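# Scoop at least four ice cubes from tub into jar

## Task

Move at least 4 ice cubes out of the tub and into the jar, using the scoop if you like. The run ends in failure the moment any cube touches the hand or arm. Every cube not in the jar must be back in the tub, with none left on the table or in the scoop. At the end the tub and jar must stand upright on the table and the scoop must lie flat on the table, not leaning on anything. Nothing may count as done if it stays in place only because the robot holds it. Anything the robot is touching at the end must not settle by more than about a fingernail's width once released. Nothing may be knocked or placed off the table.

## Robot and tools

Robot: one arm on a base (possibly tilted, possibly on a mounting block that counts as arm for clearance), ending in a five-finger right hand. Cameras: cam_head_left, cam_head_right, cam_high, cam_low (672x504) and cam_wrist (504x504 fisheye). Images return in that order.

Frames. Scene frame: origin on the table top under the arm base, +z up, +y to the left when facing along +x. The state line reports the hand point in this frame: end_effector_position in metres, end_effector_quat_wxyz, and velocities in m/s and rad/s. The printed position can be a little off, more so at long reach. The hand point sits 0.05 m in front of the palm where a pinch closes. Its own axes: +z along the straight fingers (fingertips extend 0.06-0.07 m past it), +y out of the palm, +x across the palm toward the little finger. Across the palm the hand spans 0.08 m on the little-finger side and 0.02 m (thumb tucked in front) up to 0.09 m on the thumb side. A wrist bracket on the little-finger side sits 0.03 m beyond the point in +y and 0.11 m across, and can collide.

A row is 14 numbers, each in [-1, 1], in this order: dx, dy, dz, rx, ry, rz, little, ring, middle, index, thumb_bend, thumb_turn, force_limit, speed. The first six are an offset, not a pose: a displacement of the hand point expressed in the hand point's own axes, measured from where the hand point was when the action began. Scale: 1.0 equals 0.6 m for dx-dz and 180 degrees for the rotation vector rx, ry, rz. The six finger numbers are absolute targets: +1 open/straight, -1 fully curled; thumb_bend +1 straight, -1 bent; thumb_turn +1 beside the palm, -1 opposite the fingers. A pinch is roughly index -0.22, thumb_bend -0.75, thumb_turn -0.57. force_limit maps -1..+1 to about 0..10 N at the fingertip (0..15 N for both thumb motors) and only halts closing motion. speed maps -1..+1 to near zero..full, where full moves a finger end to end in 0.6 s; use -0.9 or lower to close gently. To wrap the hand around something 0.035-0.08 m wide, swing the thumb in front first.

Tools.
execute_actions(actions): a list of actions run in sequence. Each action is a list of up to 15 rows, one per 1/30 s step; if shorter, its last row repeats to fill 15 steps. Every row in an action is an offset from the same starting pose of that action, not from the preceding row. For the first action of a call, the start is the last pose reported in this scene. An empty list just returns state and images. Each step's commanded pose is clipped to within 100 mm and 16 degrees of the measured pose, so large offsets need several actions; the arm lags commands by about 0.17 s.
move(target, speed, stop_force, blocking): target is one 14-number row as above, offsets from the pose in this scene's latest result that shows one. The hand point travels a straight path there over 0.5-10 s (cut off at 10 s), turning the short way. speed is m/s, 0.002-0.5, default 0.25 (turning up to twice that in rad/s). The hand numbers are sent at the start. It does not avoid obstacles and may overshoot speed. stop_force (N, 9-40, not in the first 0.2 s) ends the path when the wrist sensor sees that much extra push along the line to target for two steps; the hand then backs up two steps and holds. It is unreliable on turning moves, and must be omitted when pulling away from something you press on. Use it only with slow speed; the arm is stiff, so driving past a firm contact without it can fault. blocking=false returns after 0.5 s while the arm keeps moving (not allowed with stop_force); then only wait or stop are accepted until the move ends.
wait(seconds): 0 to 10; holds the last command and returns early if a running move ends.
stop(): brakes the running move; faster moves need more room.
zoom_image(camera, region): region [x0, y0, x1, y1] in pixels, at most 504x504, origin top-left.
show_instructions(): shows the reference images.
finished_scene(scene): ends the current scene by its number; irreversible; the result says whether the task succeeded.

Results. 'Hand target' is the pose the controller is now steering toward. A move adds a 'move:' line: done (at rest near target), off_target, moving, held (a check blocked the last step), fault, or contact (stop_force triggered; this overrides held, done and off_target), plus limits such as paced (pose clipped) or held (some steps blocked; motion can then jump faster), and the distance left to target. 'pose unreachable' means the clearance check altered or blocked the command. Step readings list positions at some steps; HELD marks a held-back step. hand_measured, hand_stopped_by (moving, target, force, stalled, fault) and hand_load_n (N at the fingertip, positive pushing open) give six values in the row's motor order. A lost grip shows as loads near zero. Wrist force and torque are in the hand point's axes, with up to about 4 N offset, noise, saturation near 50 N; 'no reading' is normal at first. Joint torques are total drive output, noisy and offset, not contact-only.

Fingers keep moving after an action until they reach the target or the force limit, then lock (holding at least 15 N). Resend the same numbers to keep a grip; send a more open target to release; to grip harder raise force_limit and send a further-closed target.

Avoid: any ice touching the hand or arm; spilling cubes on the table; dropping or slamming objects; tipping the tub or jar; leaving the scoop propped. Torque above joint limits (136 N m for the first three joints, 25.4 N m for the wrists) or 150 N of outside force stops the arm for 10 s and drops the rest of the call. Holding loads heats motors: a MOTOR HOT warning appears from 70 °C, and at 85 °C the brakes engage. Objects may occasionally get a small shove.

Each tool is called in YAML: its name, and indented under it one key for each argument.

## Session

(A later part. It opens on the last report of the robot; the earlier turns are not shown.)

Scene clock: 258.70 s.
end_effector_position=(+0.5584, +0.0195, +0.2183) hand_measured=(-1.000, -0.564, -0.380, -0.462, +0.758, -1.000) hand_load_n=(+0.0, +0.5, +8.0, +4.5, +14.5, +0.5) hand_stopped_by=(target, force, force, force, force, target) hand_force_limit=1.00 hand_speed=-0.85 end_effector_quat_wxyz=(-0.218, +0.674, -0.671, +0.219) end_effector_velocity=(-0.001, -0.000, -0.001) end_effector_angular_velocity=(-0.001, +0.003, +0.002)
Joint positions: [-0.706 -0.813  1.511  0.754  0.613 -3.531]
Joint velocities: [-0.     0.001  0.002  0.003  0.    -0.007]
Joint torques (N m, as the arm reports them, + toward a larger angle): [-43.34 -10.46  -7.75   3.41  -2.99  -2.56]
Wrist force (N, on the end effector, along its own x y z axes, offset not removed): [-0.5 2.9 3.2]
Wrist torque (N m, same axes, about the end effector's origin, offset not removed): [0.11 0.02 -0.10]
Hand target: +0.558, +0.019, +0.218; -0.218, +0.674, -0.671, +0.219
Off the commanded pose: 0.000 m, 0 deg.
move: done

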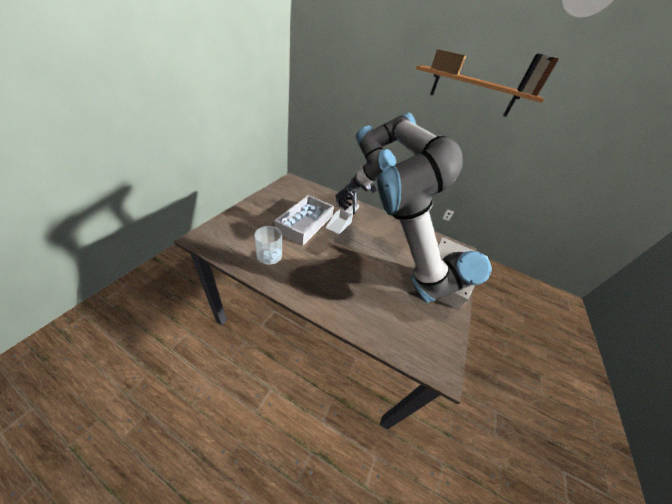

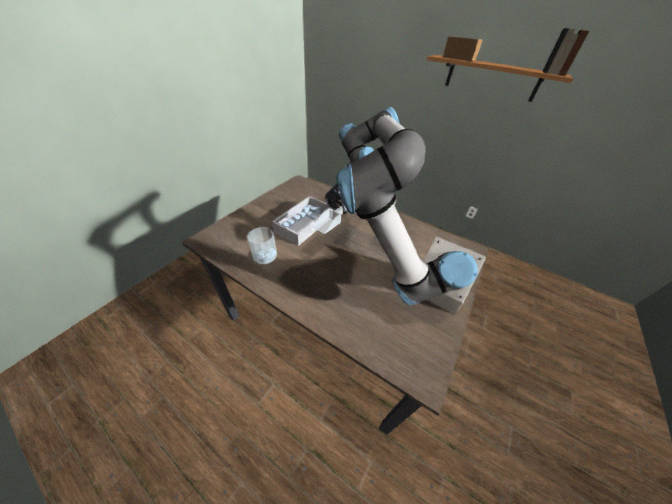

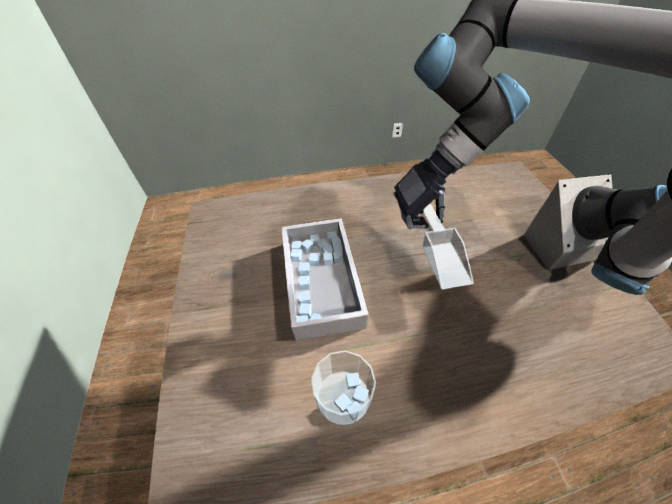

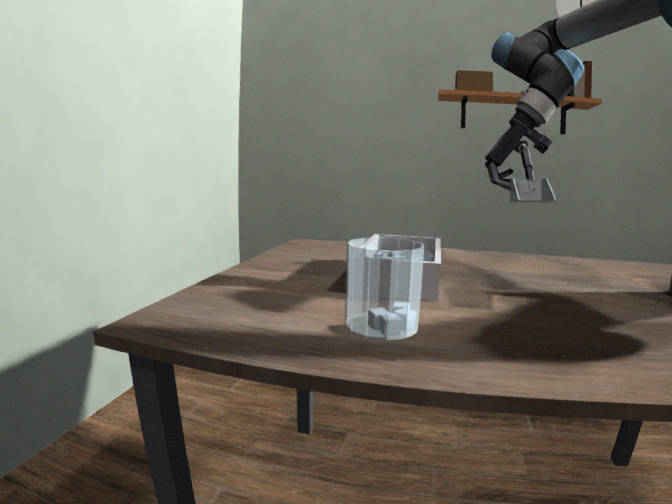

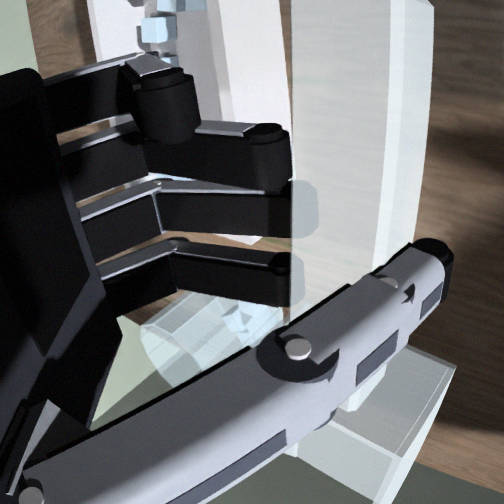

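move:
  target: [0,0.152,0.209,0,0,0,-1,-1,-0.98,-1,-0.98,-1,1,-0.85]
  speed: 0.1

move:
  target: [0,0.045,0.062,0,0,0,-1,-1,-0.98,-1,-0.98,-1,1,-0.85]
  speed: 0.01
  stop_force: 9

move:
  target: [0,-0.008,-0.011,0,0,0,-1,0.1,0.1,0.1,1,-1,1,-0.6]
  speed: 0.01

move:
  target: [0,-0.07,-0.095,0,0,0,-1,0.1,0.1,0.1,1,-1,1,-0.6]
  speed: 0.05

Scene clock: 273.17 s.
end_effector_position=(+0.5586, +0.0195, +0.0633) hand_measured=(-1.000, -0.564, -0.380, -0.462, +0.758, -1.000) hand_load_n=(+0.0, +0.5, +8.0, +5.0, +14.5, +0.5) hand_stopped_by=(target, force, force, force, force, target) hand_force_limit=1.00 hand_speed=-0.85 end_effector_quat_wxyz=(-0.218, +0.674, -0.671, +0.219) end_effector_velocity=(-0.001, +0.000, -0.001) end_effector_angular_velocity=(+0.000, +0.000, -0.001)
Joint positions: [-0.517 -0.739  1.672  0.269  0.659 -3.222]
Joint velocities: [ 0.001  0.     0.003 -0.004  0.     0.002]
Joint torques (N m, as the arm reports them, + toward a larger angle): [-29.2  -13.28  -4.2   -1.35   2.34   2.7 ]
Wrist force (N, on the end effector, along its own x y z axes, offset not removed): [0.1 1.7 5.8]
Wrist torque (N m, same axes, about the end effector's origin, offset not removed): [-0.21 -0.23 -0.06]
Hand target: +0.559, +0.019, +0.063; -0.218, +0.674, -0.671, +0.219
Off the commanded pose: 0.000 m, 0 deg.
move: done

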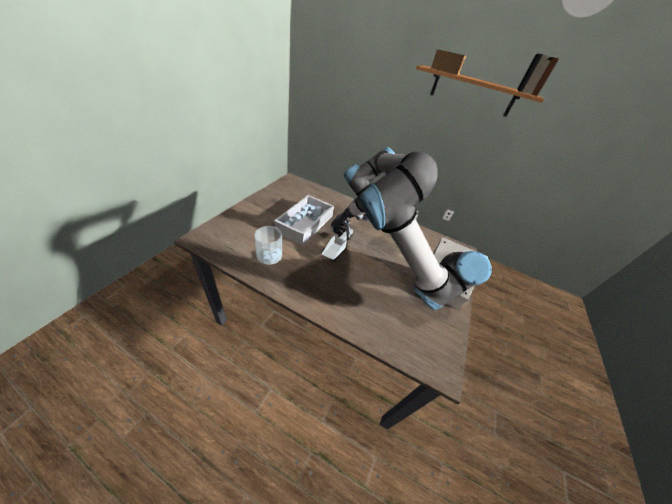

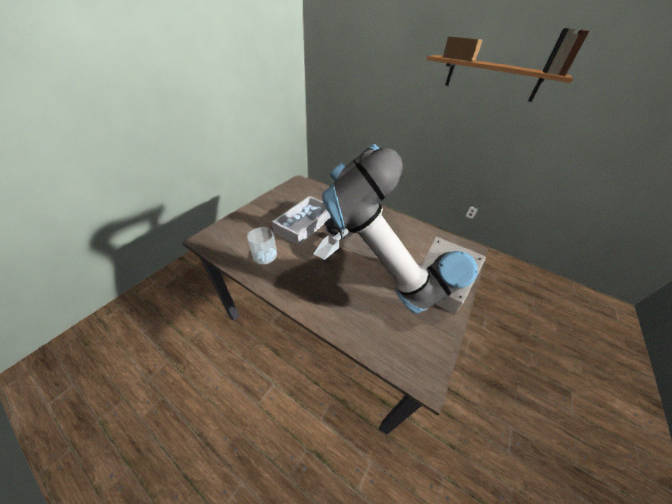

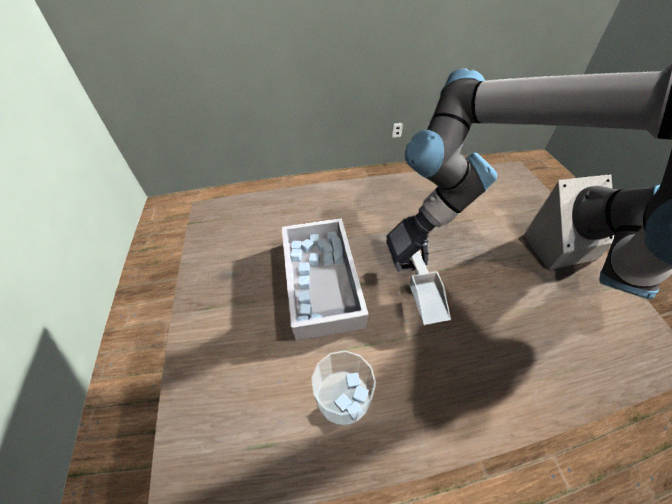

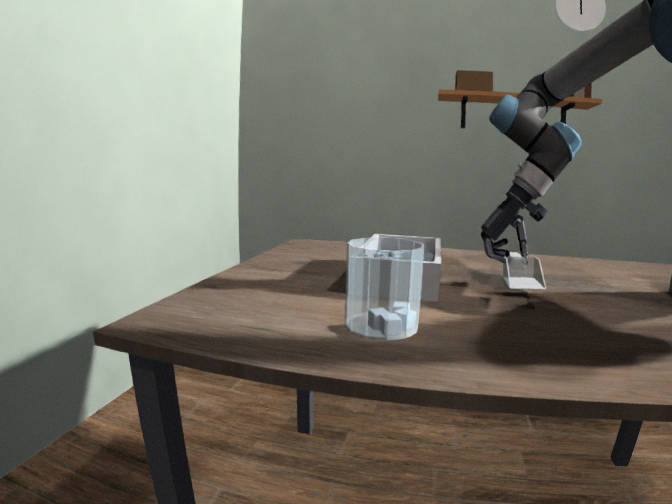

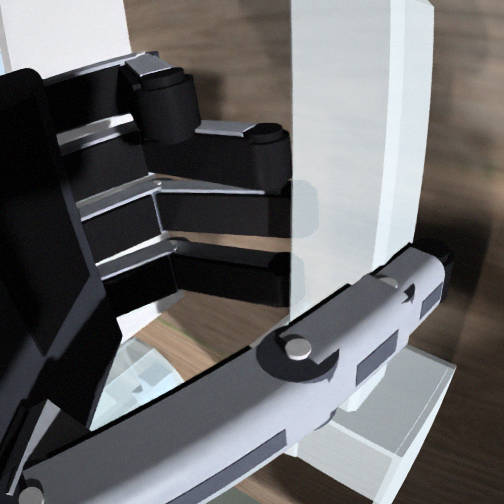

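Scene clock: 277.97 s.
end_effector_position=(+0.5585, +0.0194, +0.0190) hand_measured=(-1.000, -0.564, -0.380, -0.464, +0.758, -1.000) hand_load_n=(+0.0, +0.0, +4.5, +1.5, +17.0, -1.0) hand_stopped_by=(target, force, force, force, force, target) hand_force_limit=1.00 hand_speed=-0.85 end_effector_quat_wxyz=(-0.218, +0.674, -0.671, +0.219) end_effector_velocity=(+0.001, -0.001, +0.004) end_effector_angular_velocity=(-0.001, -0.002, +0.002)
Joint positions: [-0.456 -0.704  1.697  0.138  0.683 -3.131]
Joint velocities: [-0.006 -0.003 -0.003  0.009 -0.003 -0.008]
Joint torques (N m, as the arm reports them, + toward a larger angle): [-40.9  -38.8  -14.96   2.92  -2.1   -2.79]
Wrist force (N, on the end effector, along its own x y z axes, offset not removed): [-1.4 -6.6 -6.6]
Wrist torque (N m, same axes, about the end effector's origin, offset not removed): [-0.03 0.04 -0.25]
Hand target: +0.559, +0.019, +0.019; -0.219, +0.674, -0.671, +0.219
Off the commanded pose: 0.002 m, 0 deg.
move: contact

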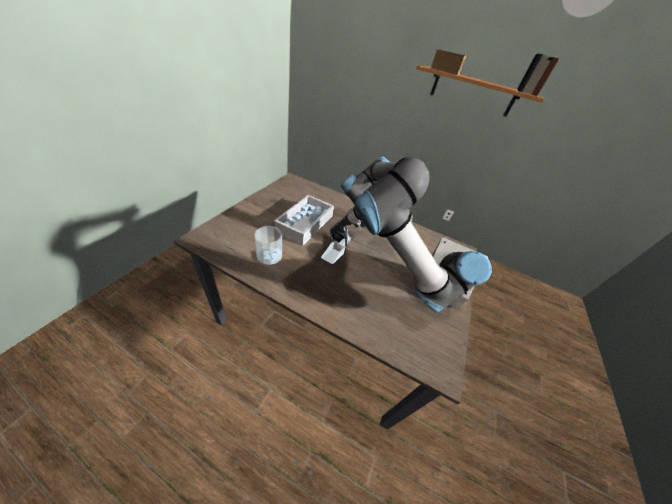

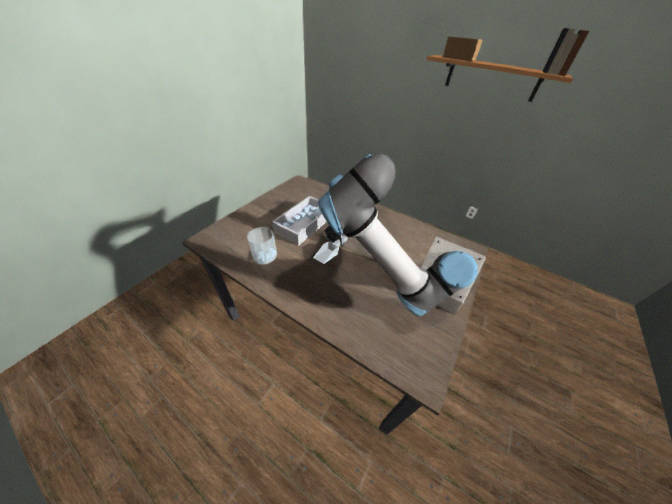

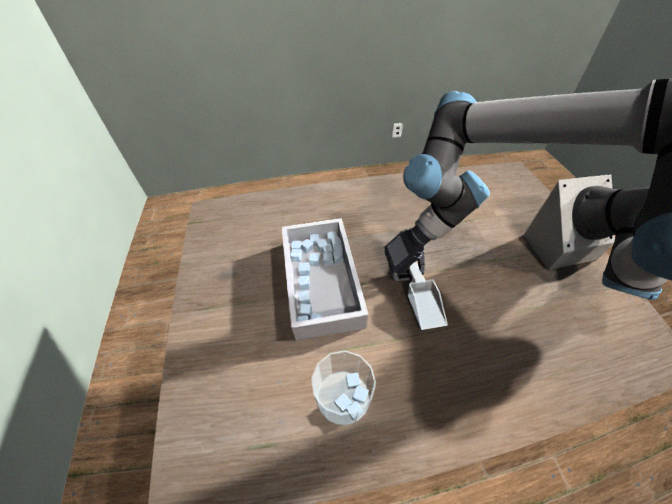

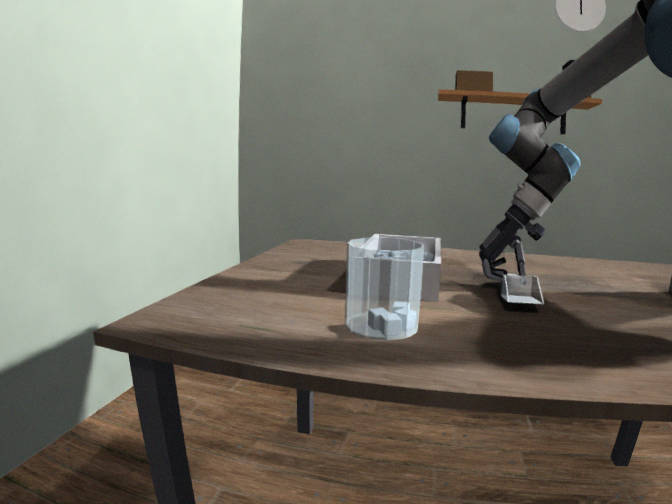

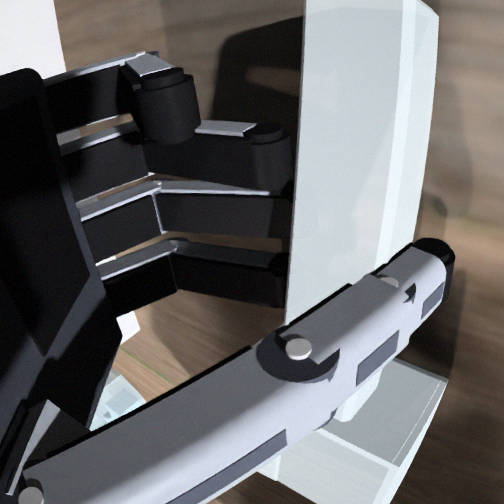

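Scene clock: 279.23 s.
end_effector_position=(+0.5585, +0.0194, +0.0272) hand_measured=(-1.000, +0.100, +0.040, +0.100, +1.000, -1.000) hand_load_n=(+0.0, +0.0, -9.0, +0.0, +0.0, +0.0) hand_stopped_by=(target, target, stalled, target, target, target) hand_force_limit=1.00 hand_speed=-0.60 end_effector_quat_wxyz=(-0.218, +0.674, -0.671, +0.219) end_effector_velocity=(-0.000, -0.000, +0.000) end_effector_angular_velocity=(-0.000, -0.000, -0.000)
Joint positions: [-0.468 -0.71   1.693  0.162  0.678 -3.148]
Joint velocities: [-0.    -0.     0.     0.     0.    -0.001]
Joint torques (N m, as the arm reports them, + toward a larger angle): [-40.75 -39.98 -18.45   2.43  -2.34  -2.75]
Wrist force (N, on the end effector, along its own x y z axes, offset not removed): [2.0 -1.3 -8.8]
Wrist torque (N m, same axes, about the end effector's origin, offset not removed): [-0.05 -0.14 -0.06]
Hand target: +0.559, +0.019, +0.027; -0.218, +0.674, -0.671, +0.219
Off the commanded pose: 0.000 m, 0 deg.
move: done

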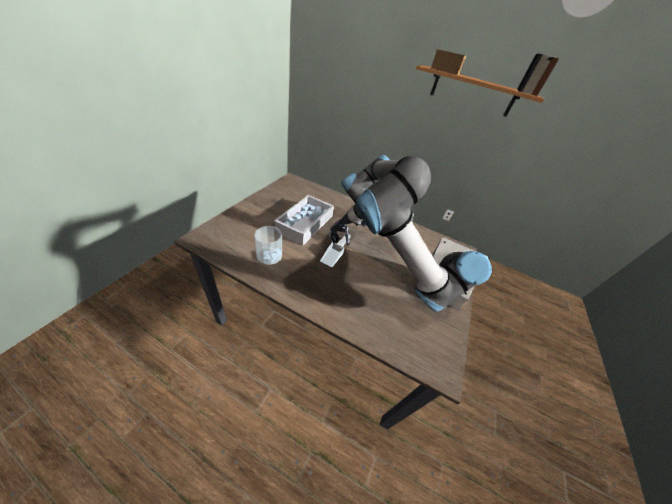

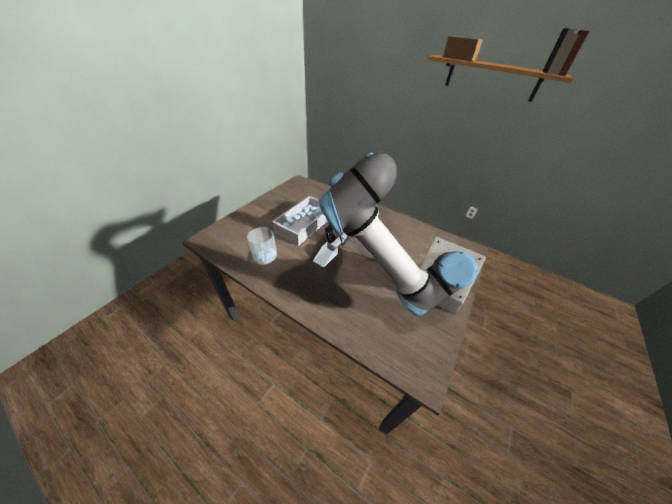

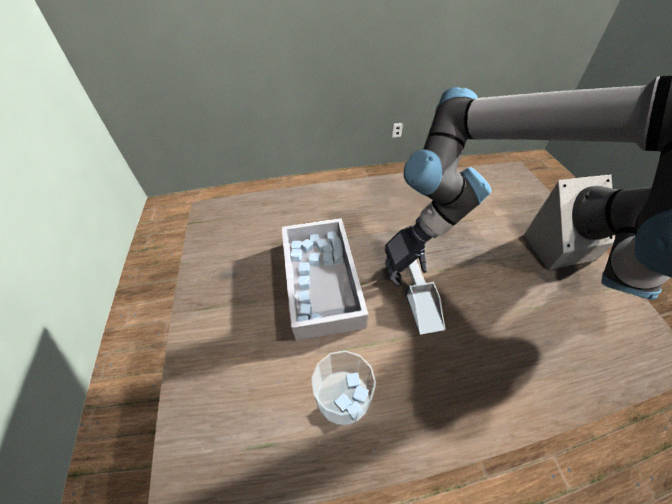

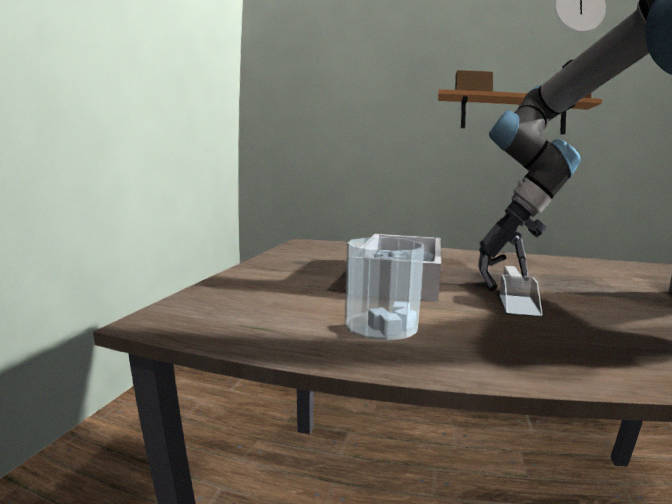

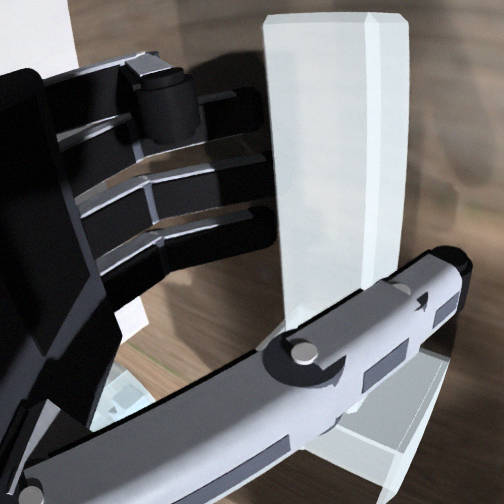

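Scene clock: 281.00 s.
end_effector_position=(+0.5589, +0.0194, +0.0979) hand_measured=(-1.000, +0.100, +0.040, +0.100, +1.000, -1.000) hand_load_n=(+0.0, +0.0, +0.0, +0.0, +0.0, +0.0) hand_stopped_by=(target, target, stalled, target, target, target) hand_force_limit=1.00 hand_speed=-0.60 end_effector_quat_wxyz=(-0.218, +0.674, -0.671, +0.219) end_effector_velocity=(-0.000, -0.001, +0.002) end_effector_angular_velocity=(+0.000, -0.001, -0.001)
Joint positions: [-0.562 -0.762  1.644  0.376  0.644 -3.292]
Joint velocities: [-0.004 -0.001 -0.001  0.005 -0.001 -0.005]
Joint torques (N m, as the arm reports them, + toward a larger angle): [-44.86 -41.16 -19.91   3.48  -2.59  -2.82]
Wrist force (N, on the end effector, along its own x y z axes, offset not removed): [3.2 0.3 4.3]
Wrist torque (N m, same axes, about the end effector's origin, offset not removed): [-0.38 -0.60 0.16]
Hand target: +0.559, +0.019, +0.098; -0.218, +0.674, -0.671, +0.219
Off the commanded pose: 0.000 m, 0 deg.
move: done

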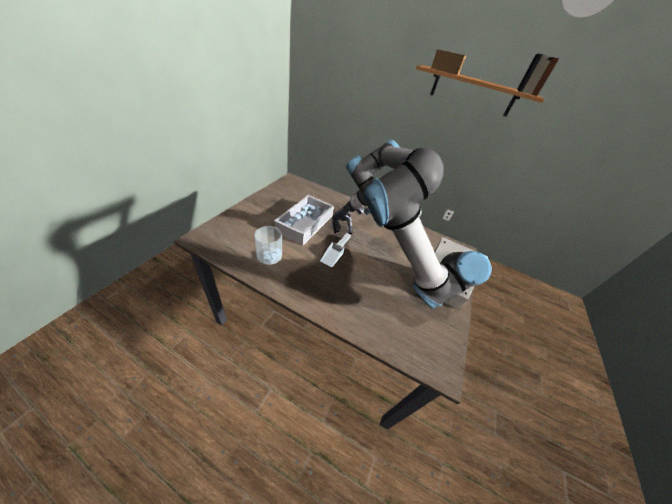

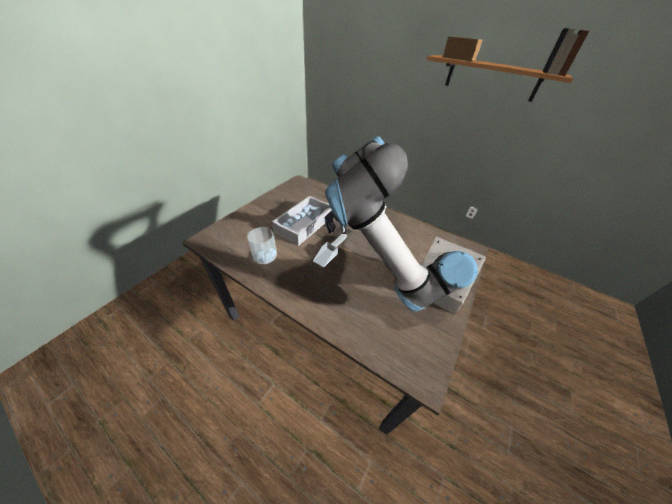

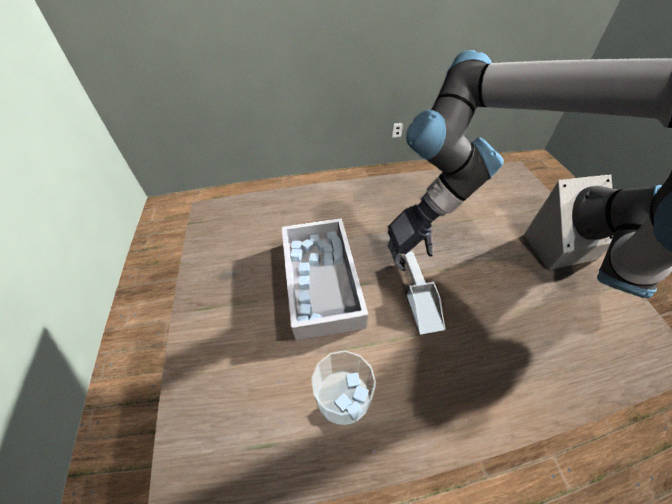

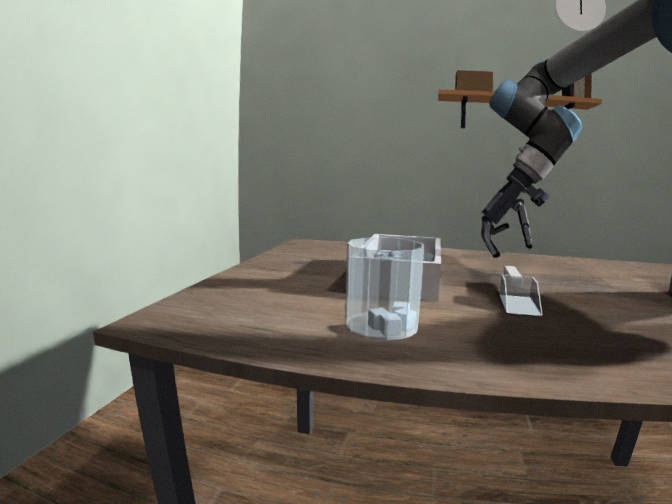

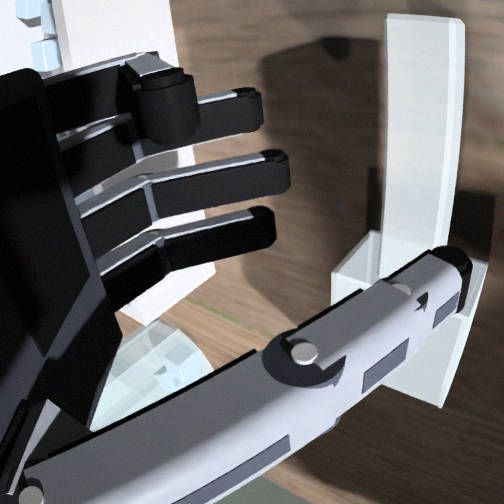

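finished_scene:
  scene: 2

The scene is finished: the task was done.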